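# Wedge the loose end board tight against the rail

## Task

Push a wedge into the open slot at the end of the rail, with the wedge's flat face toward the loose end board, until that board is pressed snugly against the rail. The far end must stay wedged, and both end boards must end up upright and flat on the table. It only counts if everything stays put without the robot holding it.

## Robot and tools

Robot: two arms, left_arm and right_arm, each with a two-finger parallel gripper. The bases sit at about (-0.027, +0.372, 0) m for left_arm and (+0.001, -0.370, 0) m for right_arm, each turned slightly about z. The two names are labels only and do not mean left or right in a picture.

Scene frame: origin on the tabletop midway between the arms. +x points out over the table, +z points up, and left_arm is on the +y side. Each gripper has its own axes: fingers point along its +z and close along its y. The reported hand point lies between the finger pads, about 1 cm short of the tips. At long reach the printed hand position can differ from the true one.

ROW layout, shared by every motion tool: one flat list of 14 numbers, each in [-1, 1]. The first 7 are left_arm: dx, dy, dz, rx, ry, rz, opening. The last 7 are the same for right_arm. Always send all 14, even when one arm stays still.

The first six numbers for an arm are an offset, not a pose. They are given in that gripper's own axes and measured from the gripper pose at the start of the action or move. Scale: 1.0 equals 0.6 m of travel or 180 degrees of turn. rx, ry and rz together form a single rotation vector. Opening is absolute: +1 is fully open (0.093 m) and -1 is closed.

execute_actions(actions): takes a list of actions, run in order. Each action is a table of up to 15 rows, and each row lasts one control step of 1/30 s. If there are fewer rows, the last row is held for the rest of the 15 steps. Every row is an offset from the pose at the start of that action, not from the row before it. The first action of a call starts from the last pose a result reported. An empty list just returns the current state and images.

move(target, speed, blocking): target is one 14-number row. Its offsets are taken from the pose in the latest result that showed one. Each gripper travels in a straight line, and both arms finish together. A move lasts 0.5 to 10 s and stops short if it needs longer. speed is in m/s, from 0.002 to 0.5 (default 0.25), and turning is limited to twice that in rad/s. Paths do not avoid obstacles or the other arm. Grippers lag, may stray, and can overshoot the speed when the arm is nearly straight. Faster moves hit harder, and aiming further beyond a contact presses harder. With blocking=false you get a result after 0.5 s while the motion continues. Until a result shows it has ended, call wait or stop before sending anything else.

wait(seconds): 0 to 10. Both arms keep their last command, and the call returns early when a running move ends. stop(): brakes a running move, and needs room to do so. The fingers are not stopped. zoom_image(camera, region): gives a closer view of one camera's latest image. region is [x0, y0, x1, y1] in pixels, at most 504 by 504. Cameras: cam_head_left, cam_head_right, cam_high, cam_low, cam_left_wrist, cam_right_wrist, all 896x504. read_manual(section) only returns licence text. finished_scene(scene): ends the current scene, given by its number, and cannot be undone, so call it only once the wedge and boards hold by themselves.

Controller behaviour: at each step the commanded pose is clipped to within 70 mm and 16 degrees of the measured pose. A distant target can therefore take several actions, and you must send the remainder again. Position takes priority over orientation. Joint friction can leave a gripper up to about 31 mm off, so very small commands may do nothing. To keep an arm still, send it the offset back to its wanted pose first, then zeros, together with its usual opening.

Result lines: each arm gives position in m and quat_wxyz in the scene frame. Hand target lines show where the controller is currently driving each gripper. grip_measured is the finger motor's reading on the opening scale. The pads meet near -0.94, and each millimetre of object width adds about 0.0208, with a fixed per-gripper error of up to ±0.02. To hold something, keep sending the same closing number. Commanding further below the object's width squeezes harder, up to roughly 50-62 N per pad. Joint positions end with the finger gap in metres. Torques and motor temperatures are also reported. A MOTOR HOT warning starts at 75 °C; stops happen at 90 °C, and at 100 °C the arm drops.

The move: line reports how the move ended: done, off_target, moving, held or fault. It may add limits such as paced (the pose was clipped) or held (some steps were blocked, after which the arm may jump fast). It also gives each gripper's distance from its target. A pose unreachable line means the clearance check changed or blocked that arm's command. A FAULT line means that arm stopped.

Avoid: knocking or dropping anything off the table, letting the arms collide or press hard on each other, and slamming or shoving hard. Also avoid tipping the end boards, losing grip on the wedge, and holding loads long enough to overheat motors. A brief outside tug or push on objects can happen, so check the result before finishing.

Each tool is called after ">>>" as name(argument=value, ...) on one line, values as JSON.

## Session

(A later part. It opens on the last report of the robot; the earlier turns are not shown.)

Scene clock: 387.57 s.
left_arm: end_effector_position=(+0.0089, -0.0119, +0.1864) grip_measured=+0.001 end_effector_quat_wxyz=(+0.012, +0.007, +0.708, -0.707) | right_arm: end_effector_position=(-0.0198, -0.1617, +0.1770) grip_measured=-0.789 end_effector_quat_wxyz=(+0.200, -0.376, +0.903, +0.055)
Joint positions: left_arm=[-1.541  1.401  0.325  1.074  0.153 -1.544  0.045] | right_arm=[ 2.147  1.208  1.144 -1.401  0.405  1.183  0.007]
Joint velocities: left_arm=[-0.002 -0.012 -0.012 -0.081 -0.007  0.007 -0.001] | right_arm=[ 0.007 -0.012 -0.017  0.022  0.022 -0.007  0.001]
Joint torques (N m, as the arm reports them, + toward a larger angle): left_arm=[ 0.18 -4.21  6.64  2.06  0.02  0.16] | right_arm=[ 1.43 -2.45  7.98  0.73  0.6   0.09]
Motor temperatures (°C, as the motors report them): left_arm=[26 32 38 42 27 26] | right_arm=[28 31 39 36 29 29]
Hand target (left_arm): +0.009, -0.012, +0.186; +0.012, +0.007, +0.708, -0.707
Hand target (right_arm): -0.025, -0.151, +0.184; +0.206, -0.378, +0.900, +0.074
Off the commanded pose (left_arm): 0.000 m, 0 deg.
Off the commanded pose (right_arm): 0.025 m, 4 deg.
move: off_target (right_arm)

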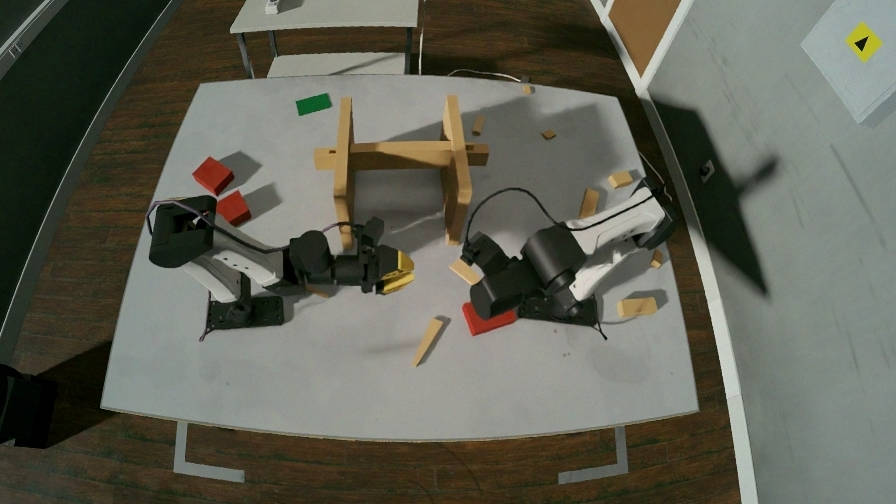

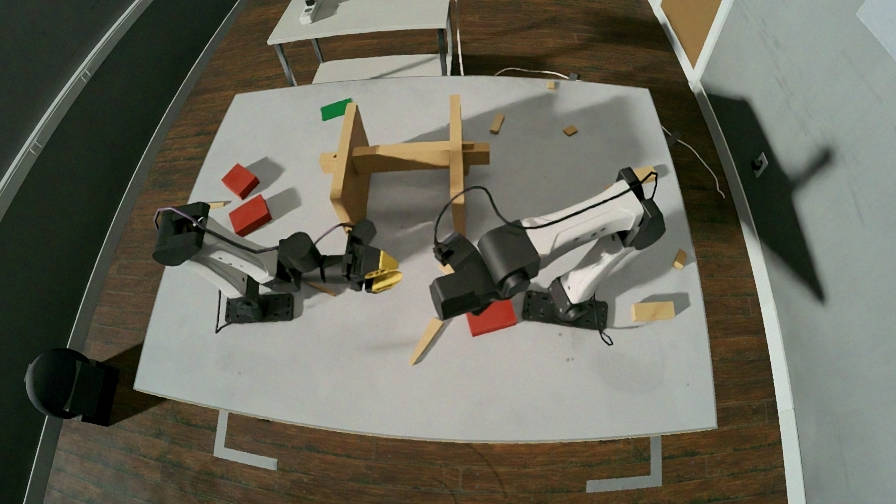

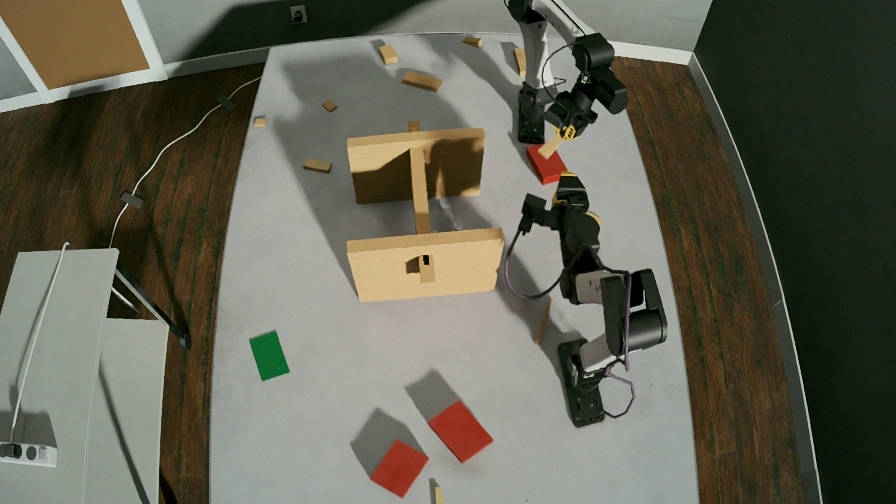

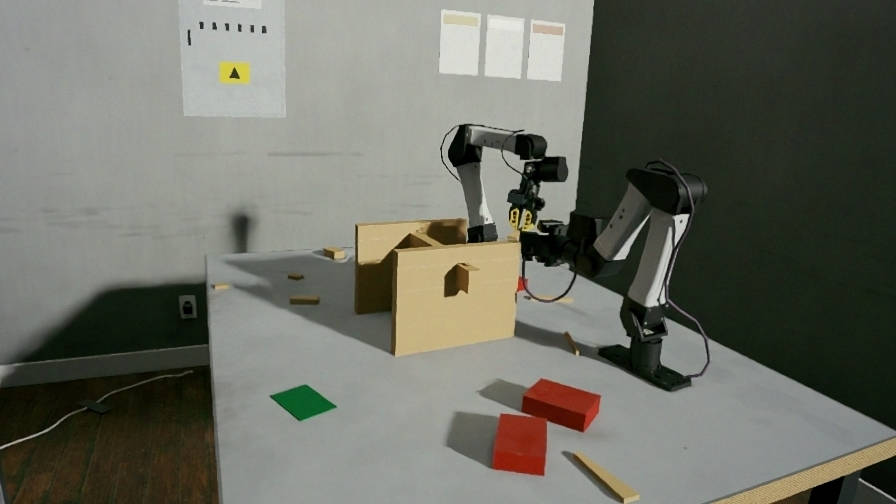

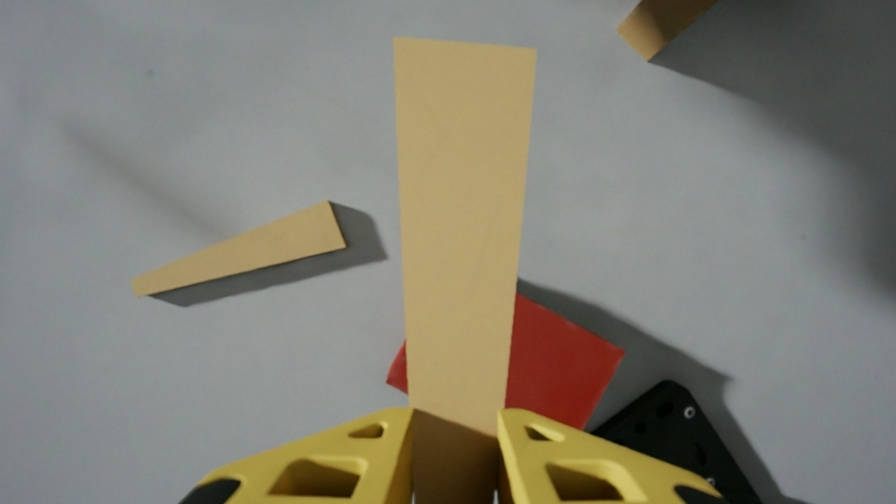

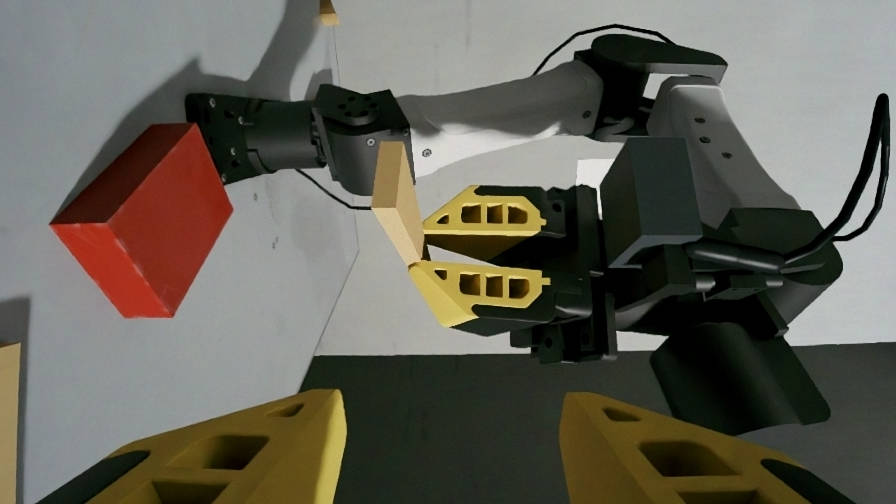

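>>> execute_actions(actions=[])

Scene clock: 408.63 s.
left_arm: end_effector_position=(+0.0089, -0.0119, +0.1864) grip_measured=+0.001 end_effector_quat_wxyz=(+0.012, +0.007, +0.708, -0.707) | right_arm: end_effector_position=(-0.0199, -0.1614, +0.1771) grip_measured=-0.789 end_effector_quat_wxyz=(+0.200, -0.376, +0.903, +0.056)
Joint positions: left_arm=[-1.541  1.401  0.325  1.074  0.153 -1.544  0.045] | right_arm=[ 2.147  1.208  1.144 -1.4    0.405  1.183  0.007]
Joint velocities: left_arm=[-0.027 -0.007 -0.007 -0.051 -0.007  0.022  0.   ] | right_arm=[-0.017  0.007  0.002  0.022 -0.066 -0.022 -0.001]
Joint torques (N m, as the arm reports them, + toward a larger angle): left_arm=[ 0.23 -4.38  6.62  2.08  0.01  0.15] | right_arm=[ 1.43 -2.46  7.99  0.72  0.61  0.09]
Motor temperatures (°C, as the motors report them): left_arm=[26 32 38 43 27 26] | right_arm=[28 30 41 36 30 29]
Hand target (left_arm): +0.009, -0.012, +0.186; +0.012, +0.007, +0.708, -0.707
Hand target (right_arm): -0.025, -0.151, +0.184; +0.206, -0.378, +0.900, +0.074
Off the commanded pose (left_arm): 0.000 m, 0 deg.
Off the commanded pose (right_arm): 0.024 m, 4 deg.

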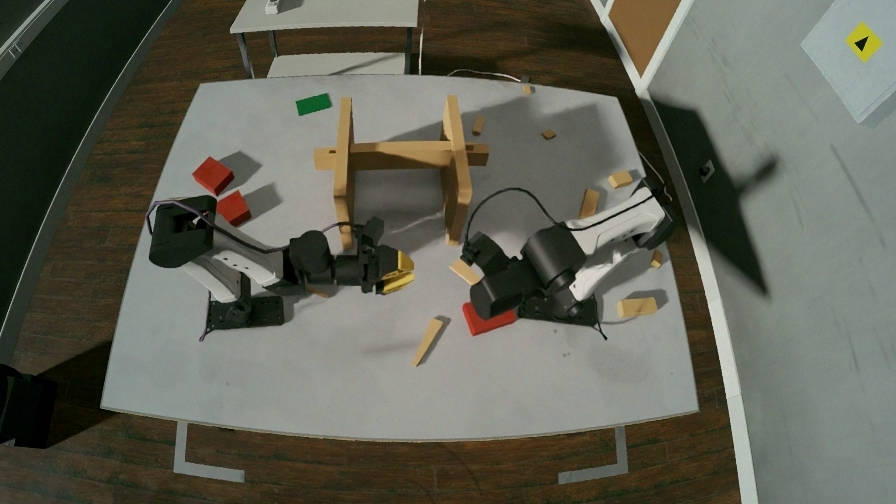

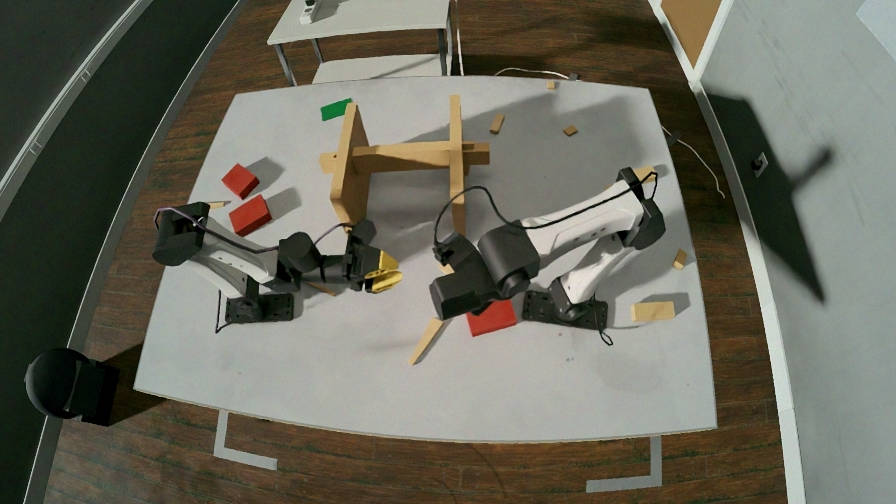

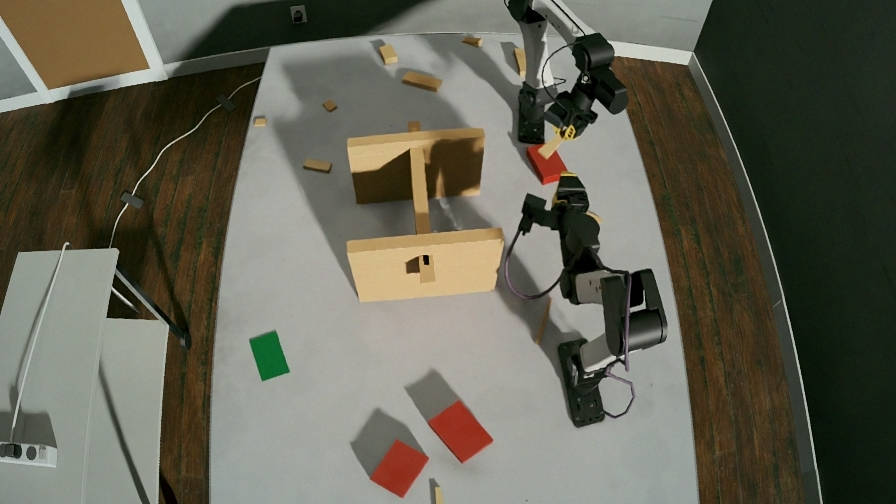

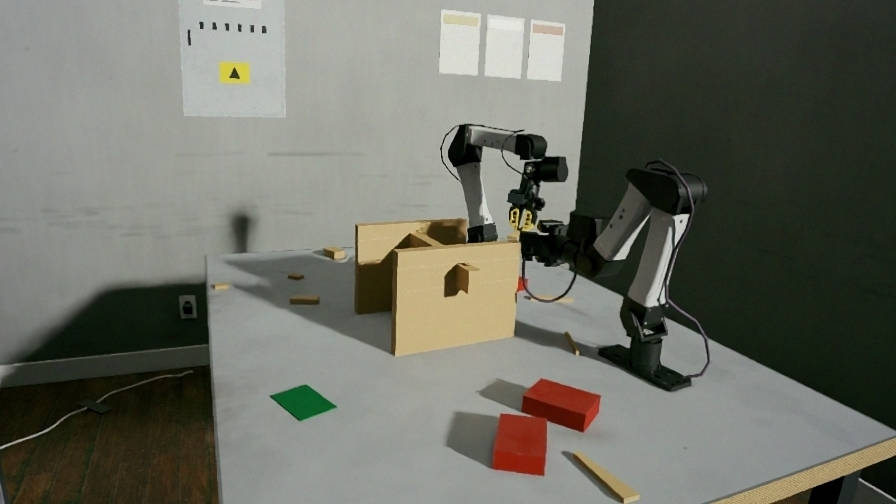

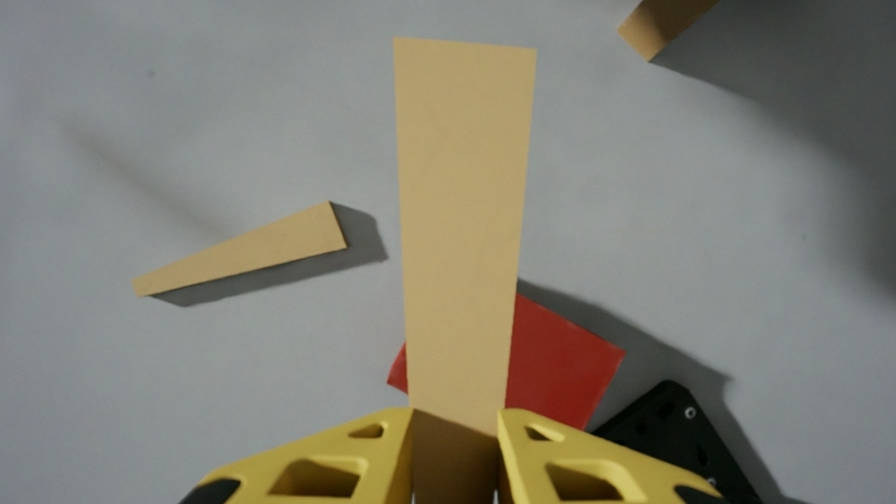

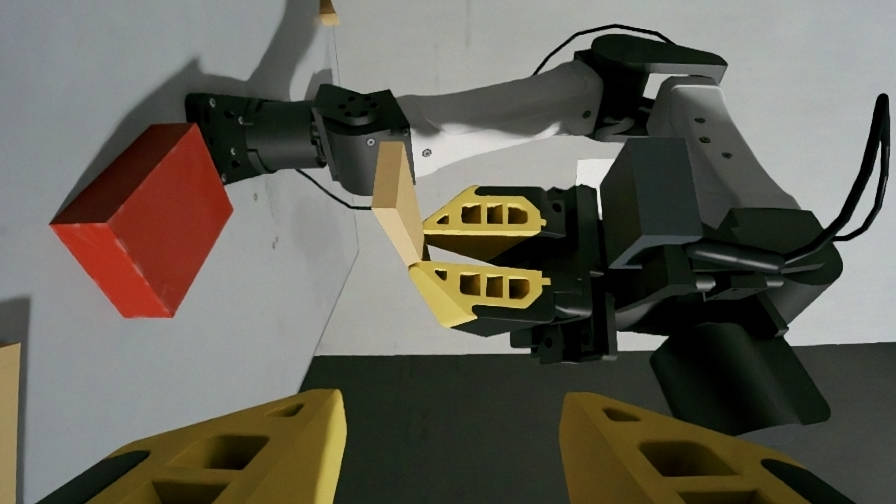

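>>> move(target=[-0.0175, 0.045, 0.075, 0, 0, 0, 0.0, 0, 0, 0, 0, 0, 0, -0.82], speed=0.08)

Scene clock: 491.50 s.
left_arm: end_effector_position=(+0.0157, -0.0517, +0.1519) grip_measured=+0.001 end_effector_quat_wxyz=(+0.008, +0.007, +0.720, -0.694) | right_arm: end_effector_position=(-0.0199, -0.1614, +0.1771) grip_measured=-0.789 end_effector_quat_wxyz=(+0.200, -0.376, +0.903, +0.056)
Joint positions: left_arm=[-1.535  1.695  0.437  1.221  0.165 -1.544  0.045] | right_arm=[ 2.147  1.208  1.144 -1.4    0.405  1.183  0.007]
Joint velocities: left_arm=[-0.017 -0.012  0.017  0.037  0.081  0.007 -0.   ] | right_arm=[ 0.012 -0.007 -0.012  0.051  0.007 -0.037 -0.   ]
Joint torques (N m, as the arm reports them, + toward a larger angle): left_arm=[ 0.92 -5.02  7.44  2.34  0.04  0.16] | right_arm=[ 0.4  -3.44  5.91  0.55  0.45  0.15]
Motor temperatures (°C, as the motors report them): left_arm=[26 33 39 46 27 26] | right_arm=[28 30 44 35 30 29]
Hand target (left_arm): +0.021, -0.056, +0.161; +0.012, +0.007, +0.708, -0.706
Hand target (right_arm): -0.020, -0.161, +0.177; +0.200, -0.376, +0.903, +0.056
Off the commanded pose (left_arm): 0.010 m, 2 deg.
Off the commanded pose (right_arm): 0.000 m, 0 deg.
move: done

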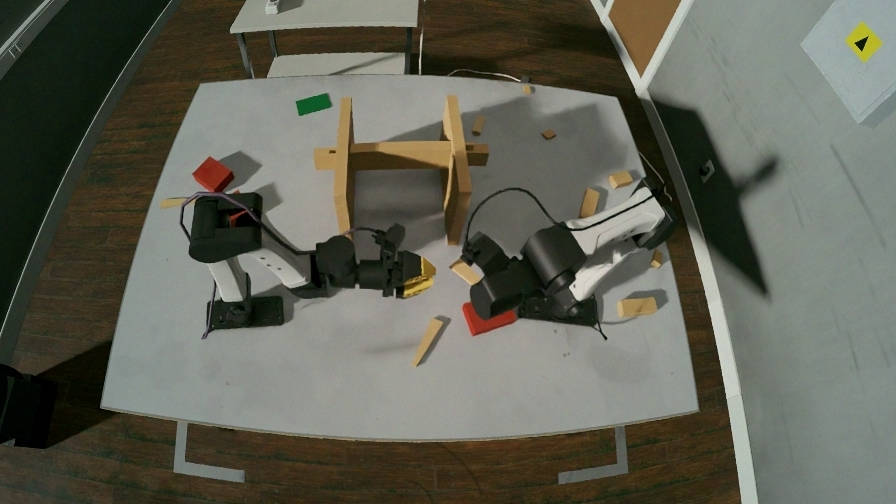

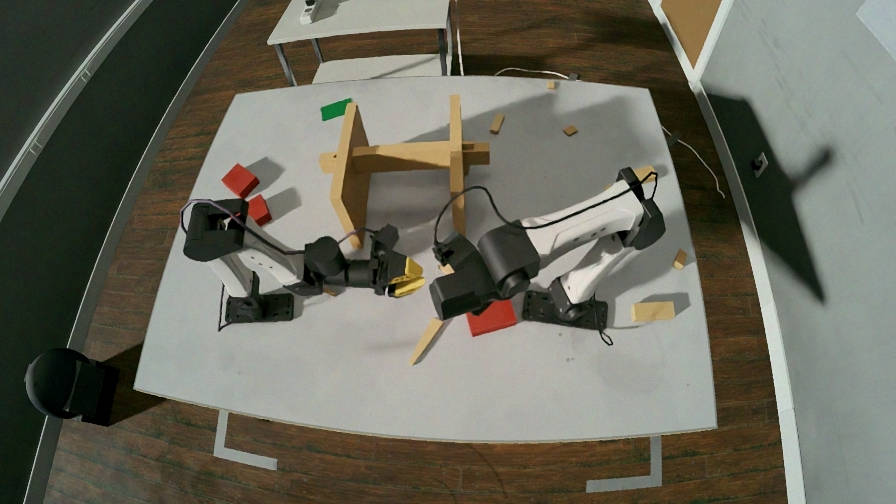

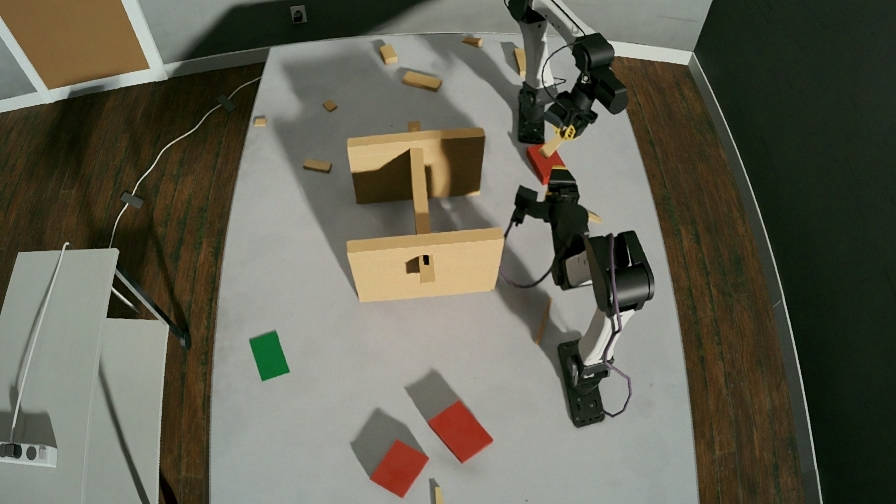

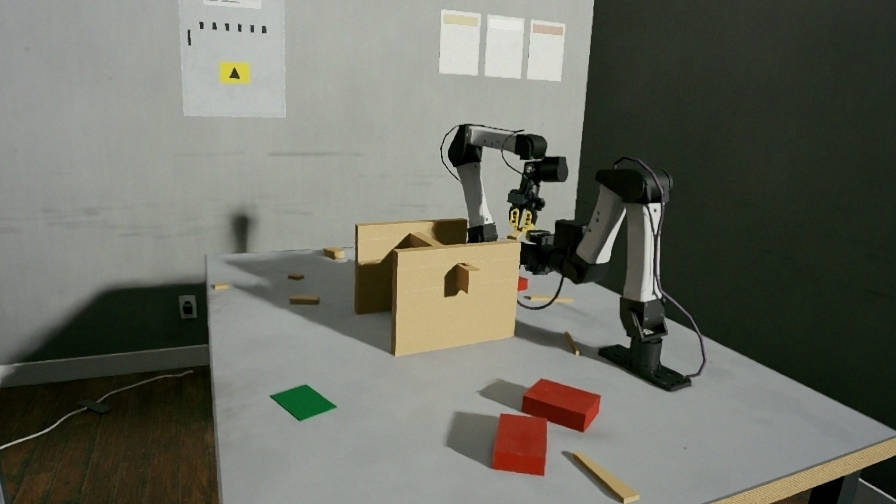

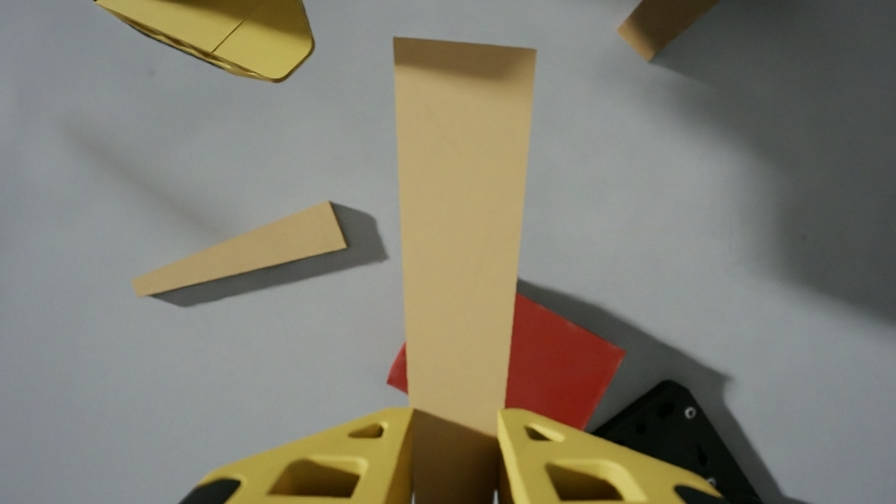

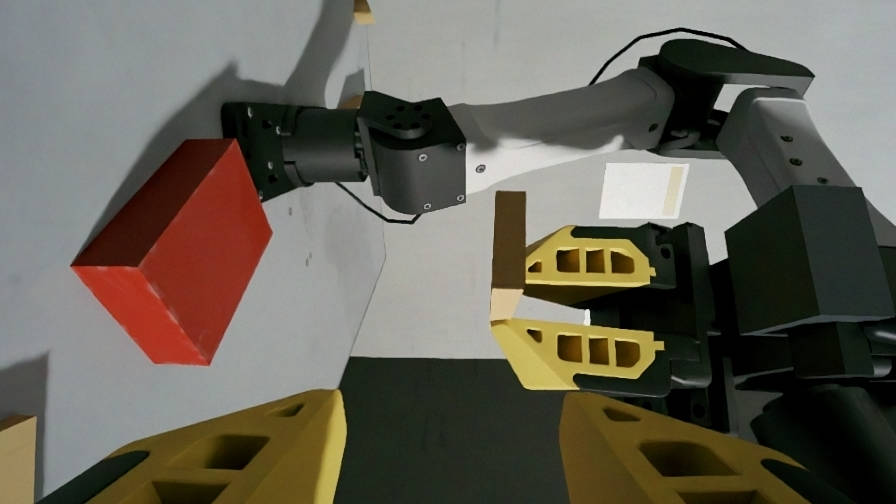

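>>> move(target=[-0.0158, -0.0387, 0.055, 0.0389, 0, 0, 0.0, 0, 0, 0, 0, 0, 0, -0.82], speed=0.06)

Scene clock: 524.17 s.
left_arm: end_effector_position=(+0.0191, -0.0813, +0.1660) grip_measured=+0.001 end_effector_quat_wxyz=(+0.005, +0.011, +0.689, -0.725) | right_arm: end_effector_position=(-0.0199, -0.1614, +0.1771) grip_measured=-0.789 end_effector_quat_wxyz=(+0.200, -0.376, +0.903, +0.056)
Joint positions: left_arm=[-1.535  1.818  0.552  1.316  0.174 -1.557  0.045] | right_arm=[ 2.147  1.208  1.144 -1.4    0.405  1.183  0.007]
Joint velocities: left_arm=[-0.002 -0.007 -0.002  0.081 -0.037 -0.051  0.001] | right_arm=[-0.007 -0.007 -0.022 -0.037 -0.066 -0.007 -0.   ]
Joint torques (N m, as the arm reports them, + toward a larger angle): left_arm=[ 1.11 -6.23  7.38  2.28  0.05  0.06] | right_arm=[ 0.41 -3.43  5.91  0.55  0.45  0.15]
Motor temperatures (°C, as the motors report them): left_arm=[27 34 40 49 27 26] | right_arm=[28 30 42 35 30 29]
Hand target (left_arm): +0.025, -0.085, +0.175; +0.008, +0.008, +0.676, -0.736
Hand target (right_arm): -0.020, -0.161, +0.177; +0.200, -0.376, +0.903, +0.056
Off the commanded pose (left_arm): 0.011 m, 2 deg.
Off the commanded pose (right_arm): 0.000 m, 0 deg.
move: off_target (left_arm)

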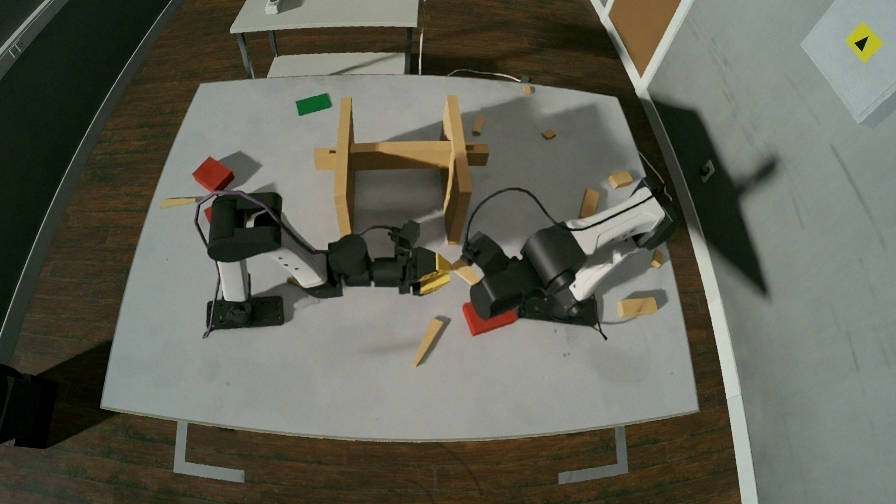

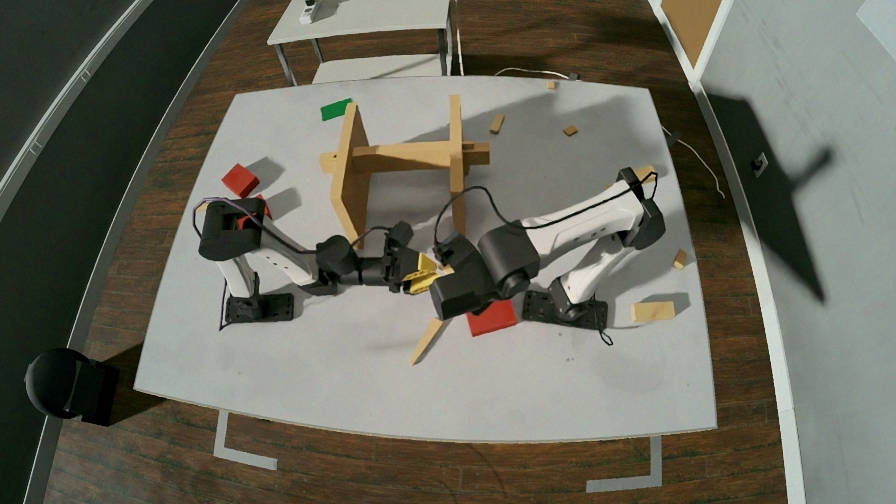

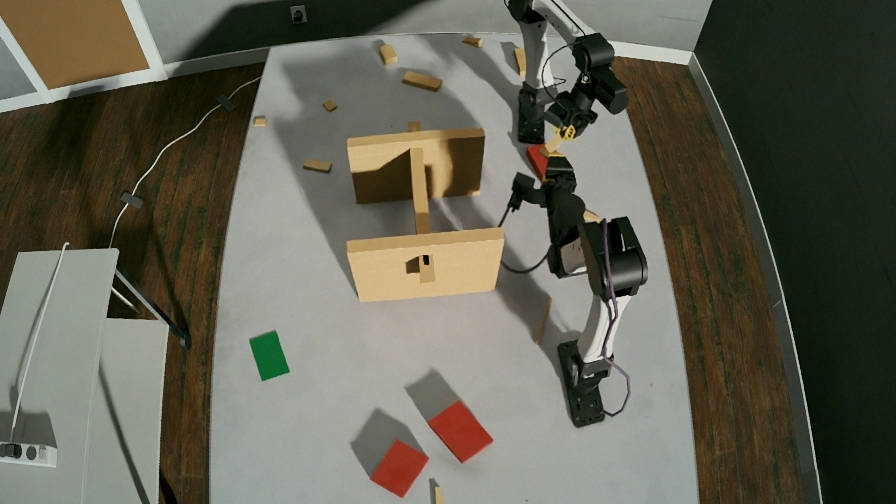

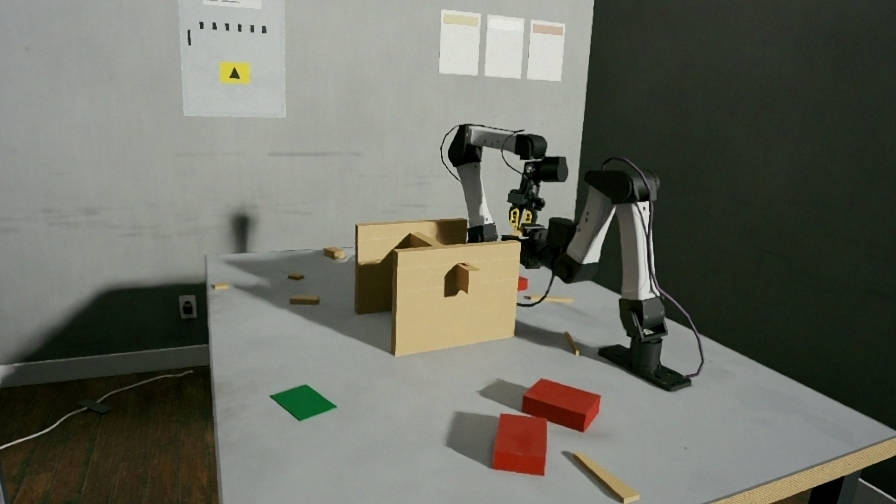

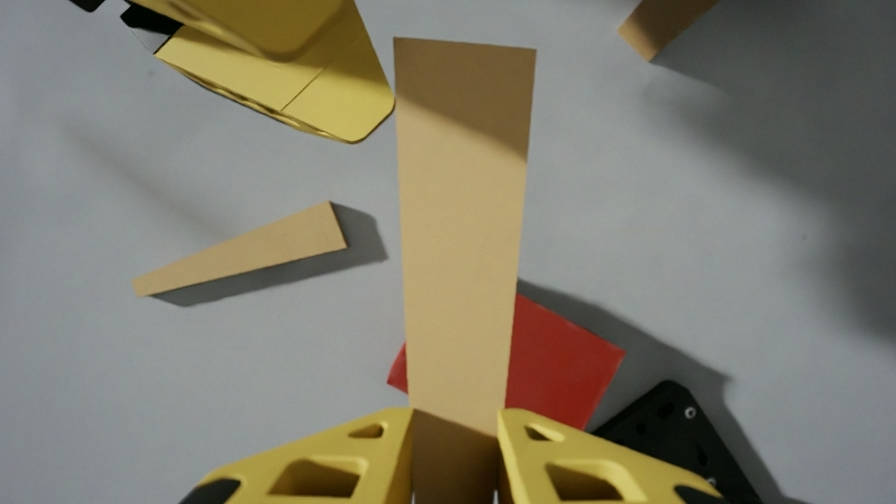

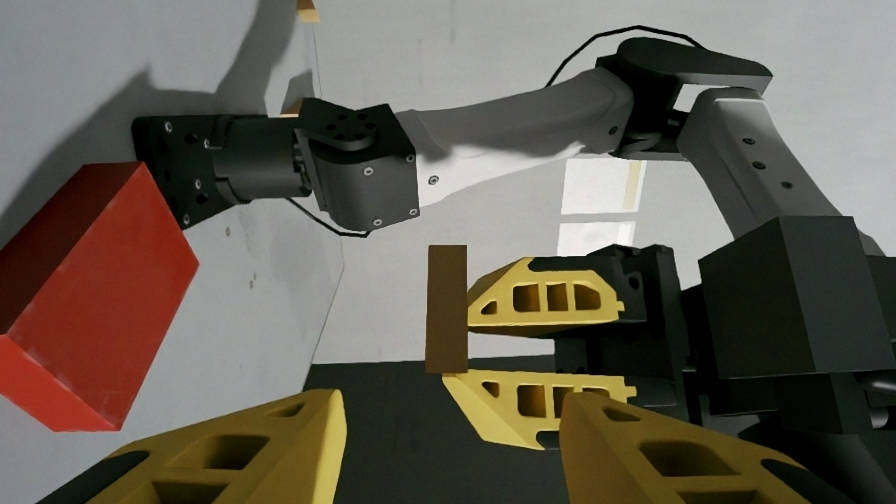

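>>> move(target=[-0.0107, -0.012, 0.06, 0.0115, 0, 0, 0.0, 0, 0, 0, 0, 0, 0, -0.82], speed=0.04)

Scene clock: 556.13 s.
left_arm: end_effector_position=(+0.0242, -0.1120, +0.1739) grip_measured=+0.001 end_effector_quat_wxyz=(+0.007, +0.012, +0.678, -0.735) | right_arm: end_effector_position=(-0.0199, -0.1614, +0.1771) grip_measured=-0.789 end_effector_quat_wxyz=(+0.200, -0.376, +0.903, +0.056)
Joint positions: left_arm=[-1.535  1.901  0.685  1.296  0.174 -1.557  0.045] | right_arm=[ 2.147  1.208  1.144 -1.4    0.405  1.183  0.007]
Joint velocities: left_arm=[-0.002  0.007 -0.012  0.022 -0.007 -0.037 -0.001] | right_arm=[ 0.027  0.002 -0.012 -0.051 -0.007 -0.022 -0.001]
Joint torques (N m, as the arm reports them, + toward a larger angle): left_arm=[ 0.4  -7.21  7.63  2.    0.    0.09] | right_arm=[ 0.39 -3.44  5.92  0.55  0.46  0.15]
Motor temperatures (°C, as the motors report them): left_arm=[27 35 41 51 27 26] | right_arm=[28 30 42 35 30 29]
Hand target (left_arm): +0.026, -0.117, +0.176; +0.006, +0.011, +0.676, -0.737
Hand target (right_arm): -0.020, -0.161, +0.177; +0.200, -0.376, +0.903, +0.056
Off the commanded pose (left_arm): 0.005 m, 0 deg.
Off the commanded pose (right_arm): 0.000 m, 0 deg.
move: done

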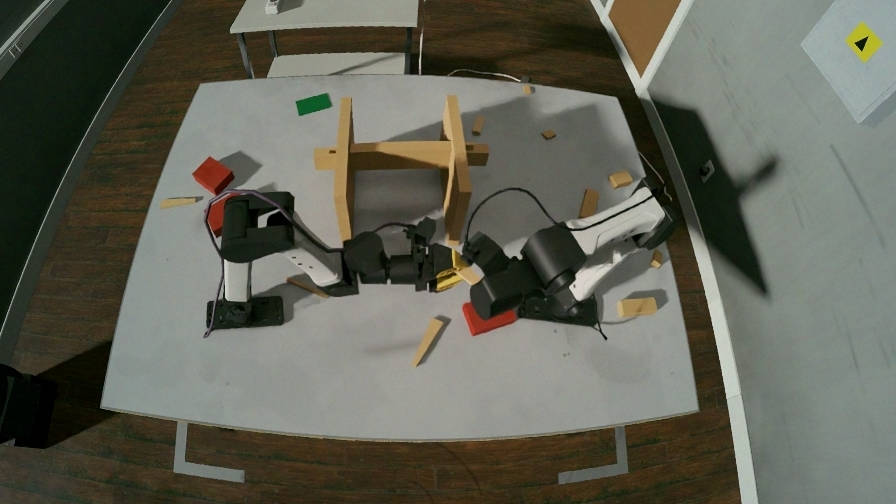

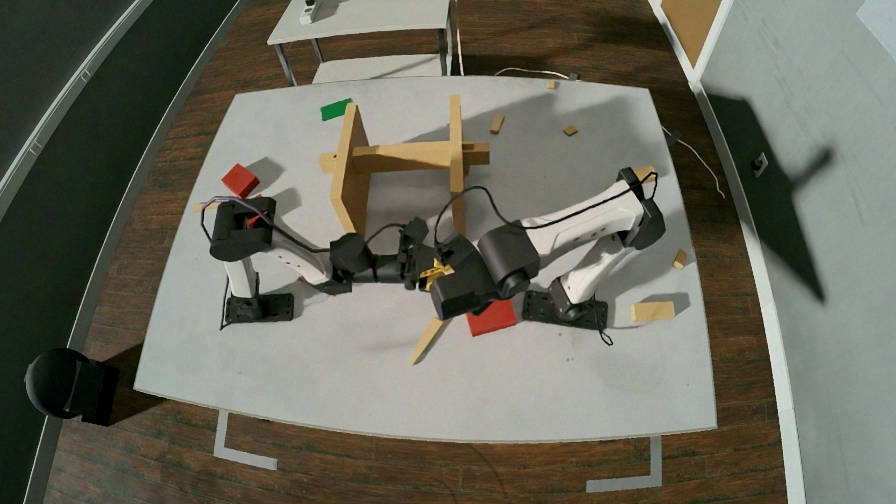

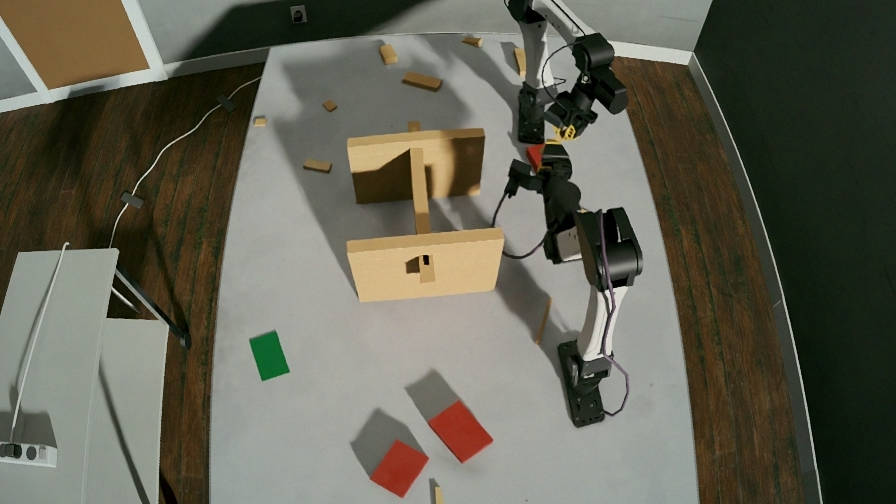

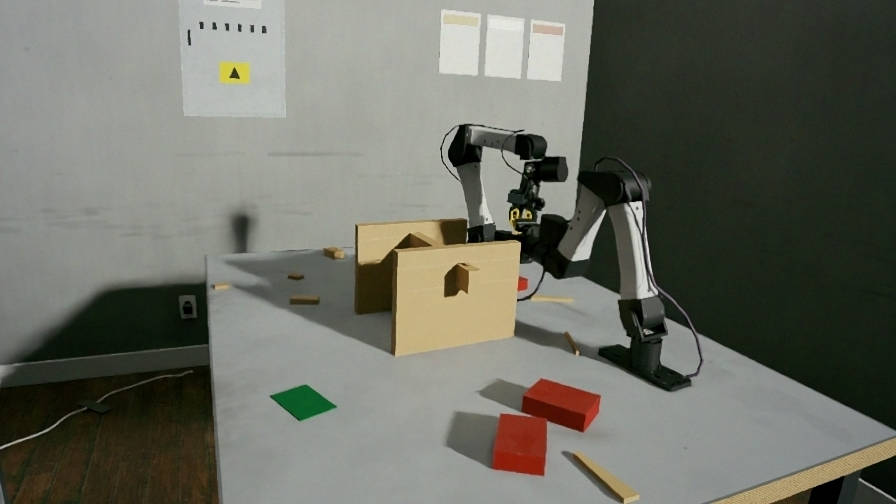

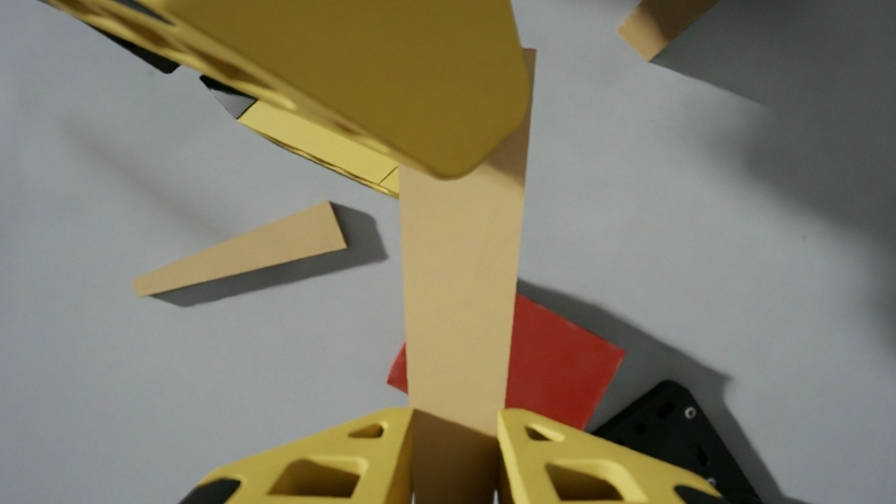

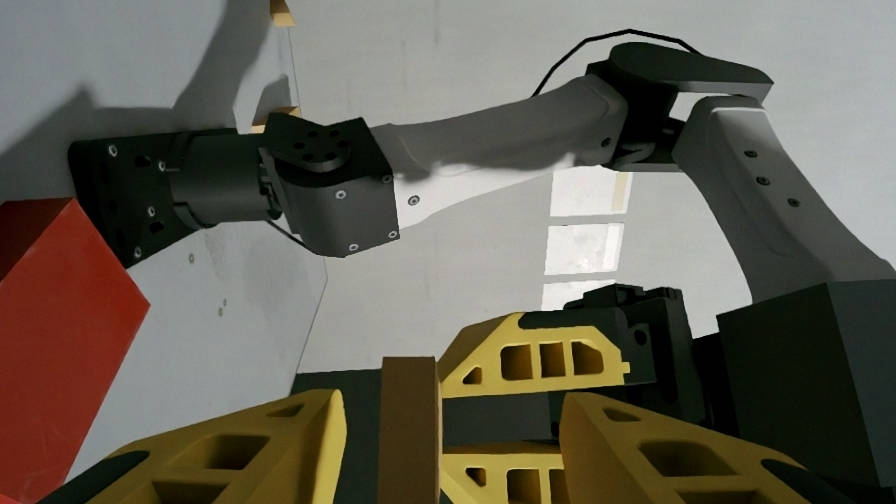

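>>> move(target=[0, 0.014, 0.002, -0.011, 0, 0, -0.3, 0, 0, 0, 0, 0, 0, -0.82], speed=0.02)

Scene clock: 569.10 s.
left_arm: end_effector_position=(+0.0243, -0.1125, +0.1659) grip_measured=-0.299 end_effector_quat_wxyz=(+0.005, +0.010, +0.690, -0.723) | right_arm: end_effector_position=(-0.0199, -0.1614, +0.1771) grip_measured=-0.789 end_effector_quat_wxyz=(+0.200, -0.376, +0.903, +0.056)
Joint positions: left_arm=[-1.535  1.901  0.685  1.263  0.174 -1.557  0.031] | right_arm=[ 2.147  1.208  1.144 -1.4    0.405  1.183  0.007]
Joint velocities: left_arm=[-0.012 -0.007 -0.007  0.022 -0.037 -0.022 -0.001] | right_arm=[ 0.002 -0.002  0.007  0.007 -0.037 -0.007 -0.   ]
Joint torques (N m, as the arm reports them, + toward a larger angle): left_arm=[ 0.24 -7.91  6.33  2.01  0.02  0.21] | right_arm=[ 0.41 -3.43  5.91  0.55  0.45  0.15]
Motor temperatures (°C, as the motors report them): left_arm=[27 37 41 50 27 26] | right_arm=[28 30 41 34 30 29]
Hand target (left_arm): +0.024, -0.114, +0.166; +0.007, +0.012, +0.691, -0.723
Hand target (right_arm): -0.020, -0.161, +0.177; +0.200, -0.376, +0.903, +0.056
Off the commanded pose (left_arm): 0.001 m, 0 deg.
Off the commanded pose (right_arm): 0.000 m, 0 deg.
move: done

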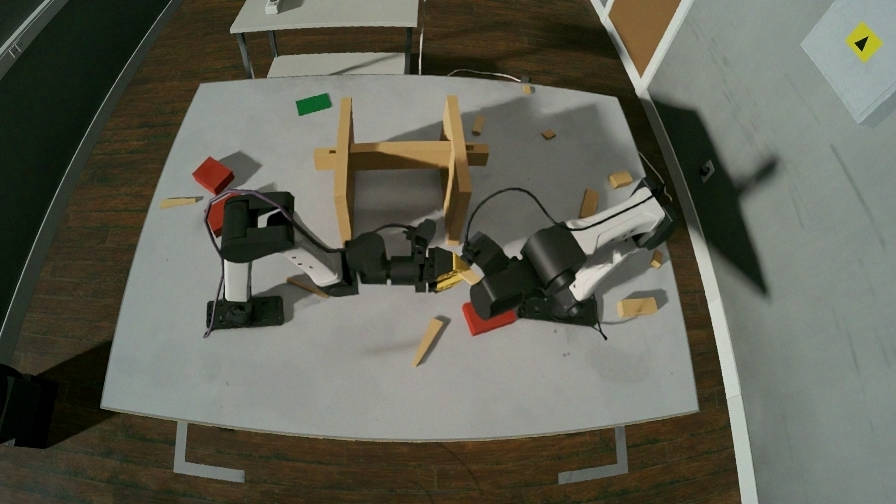

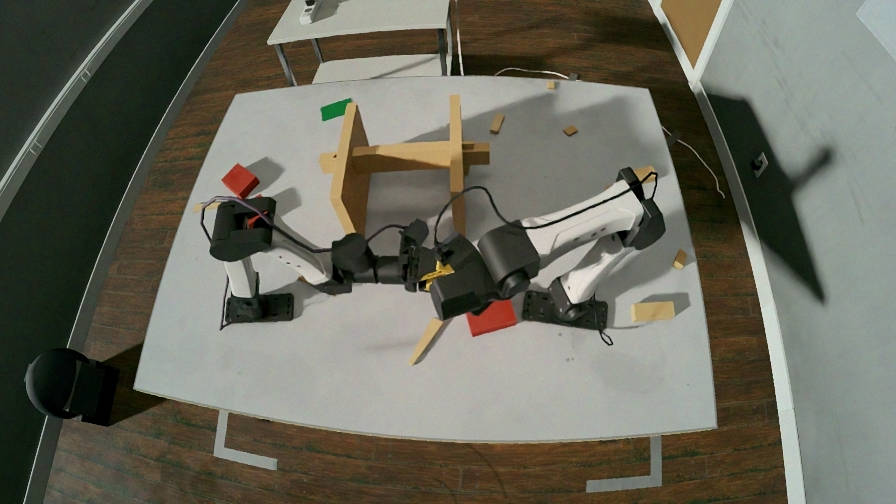

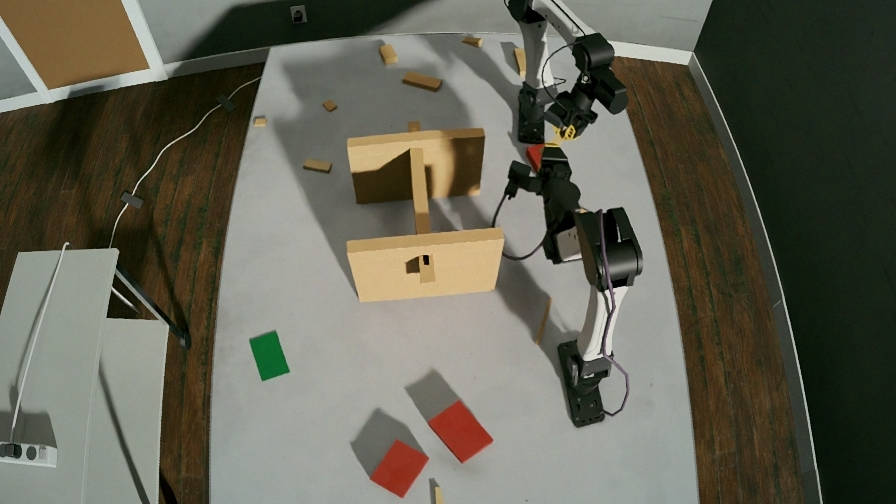

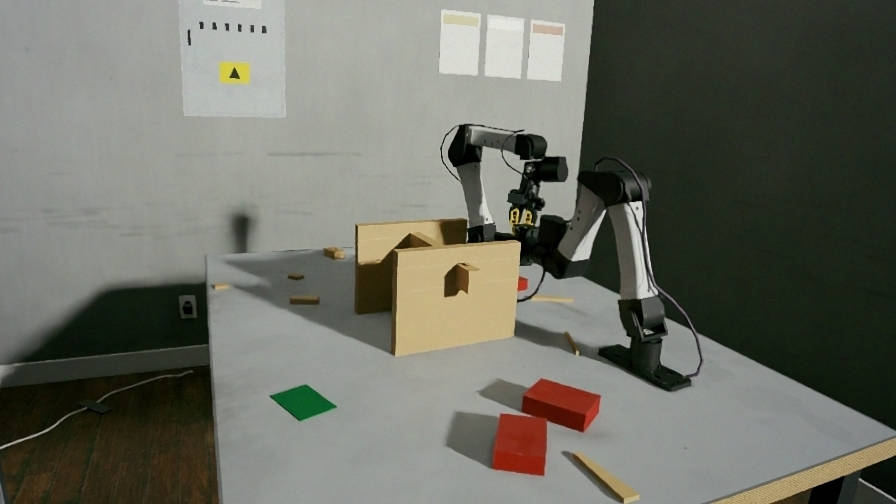

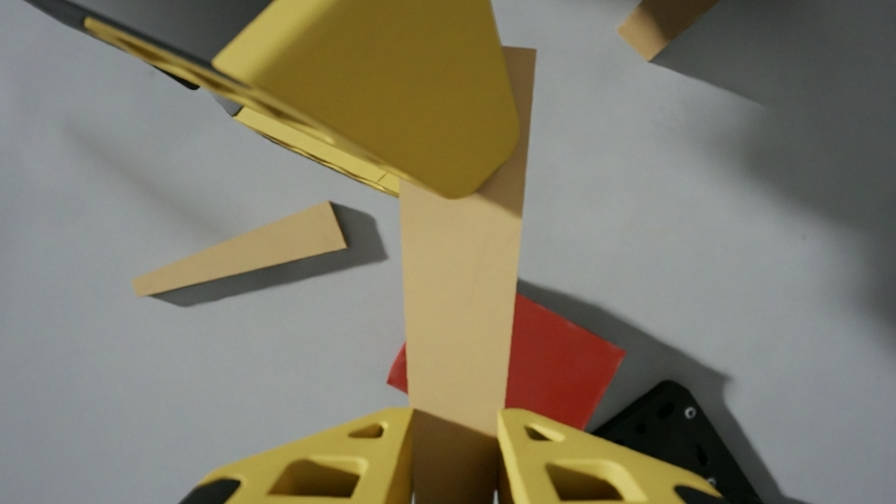

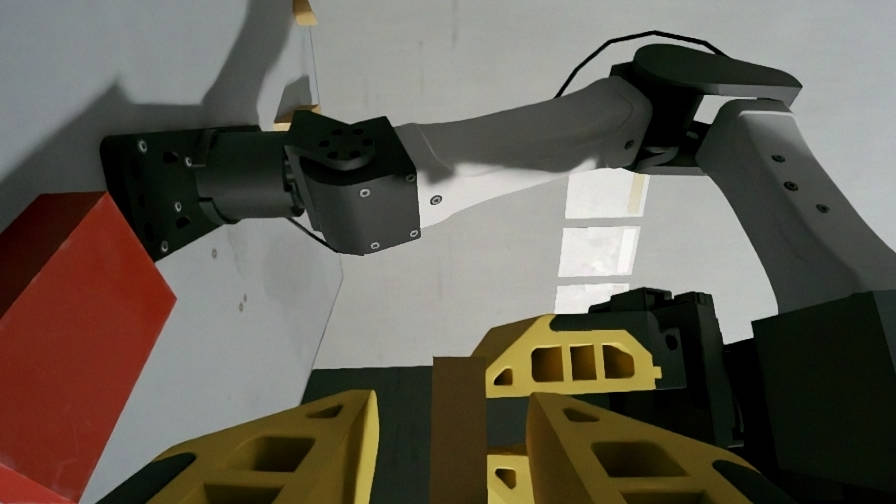

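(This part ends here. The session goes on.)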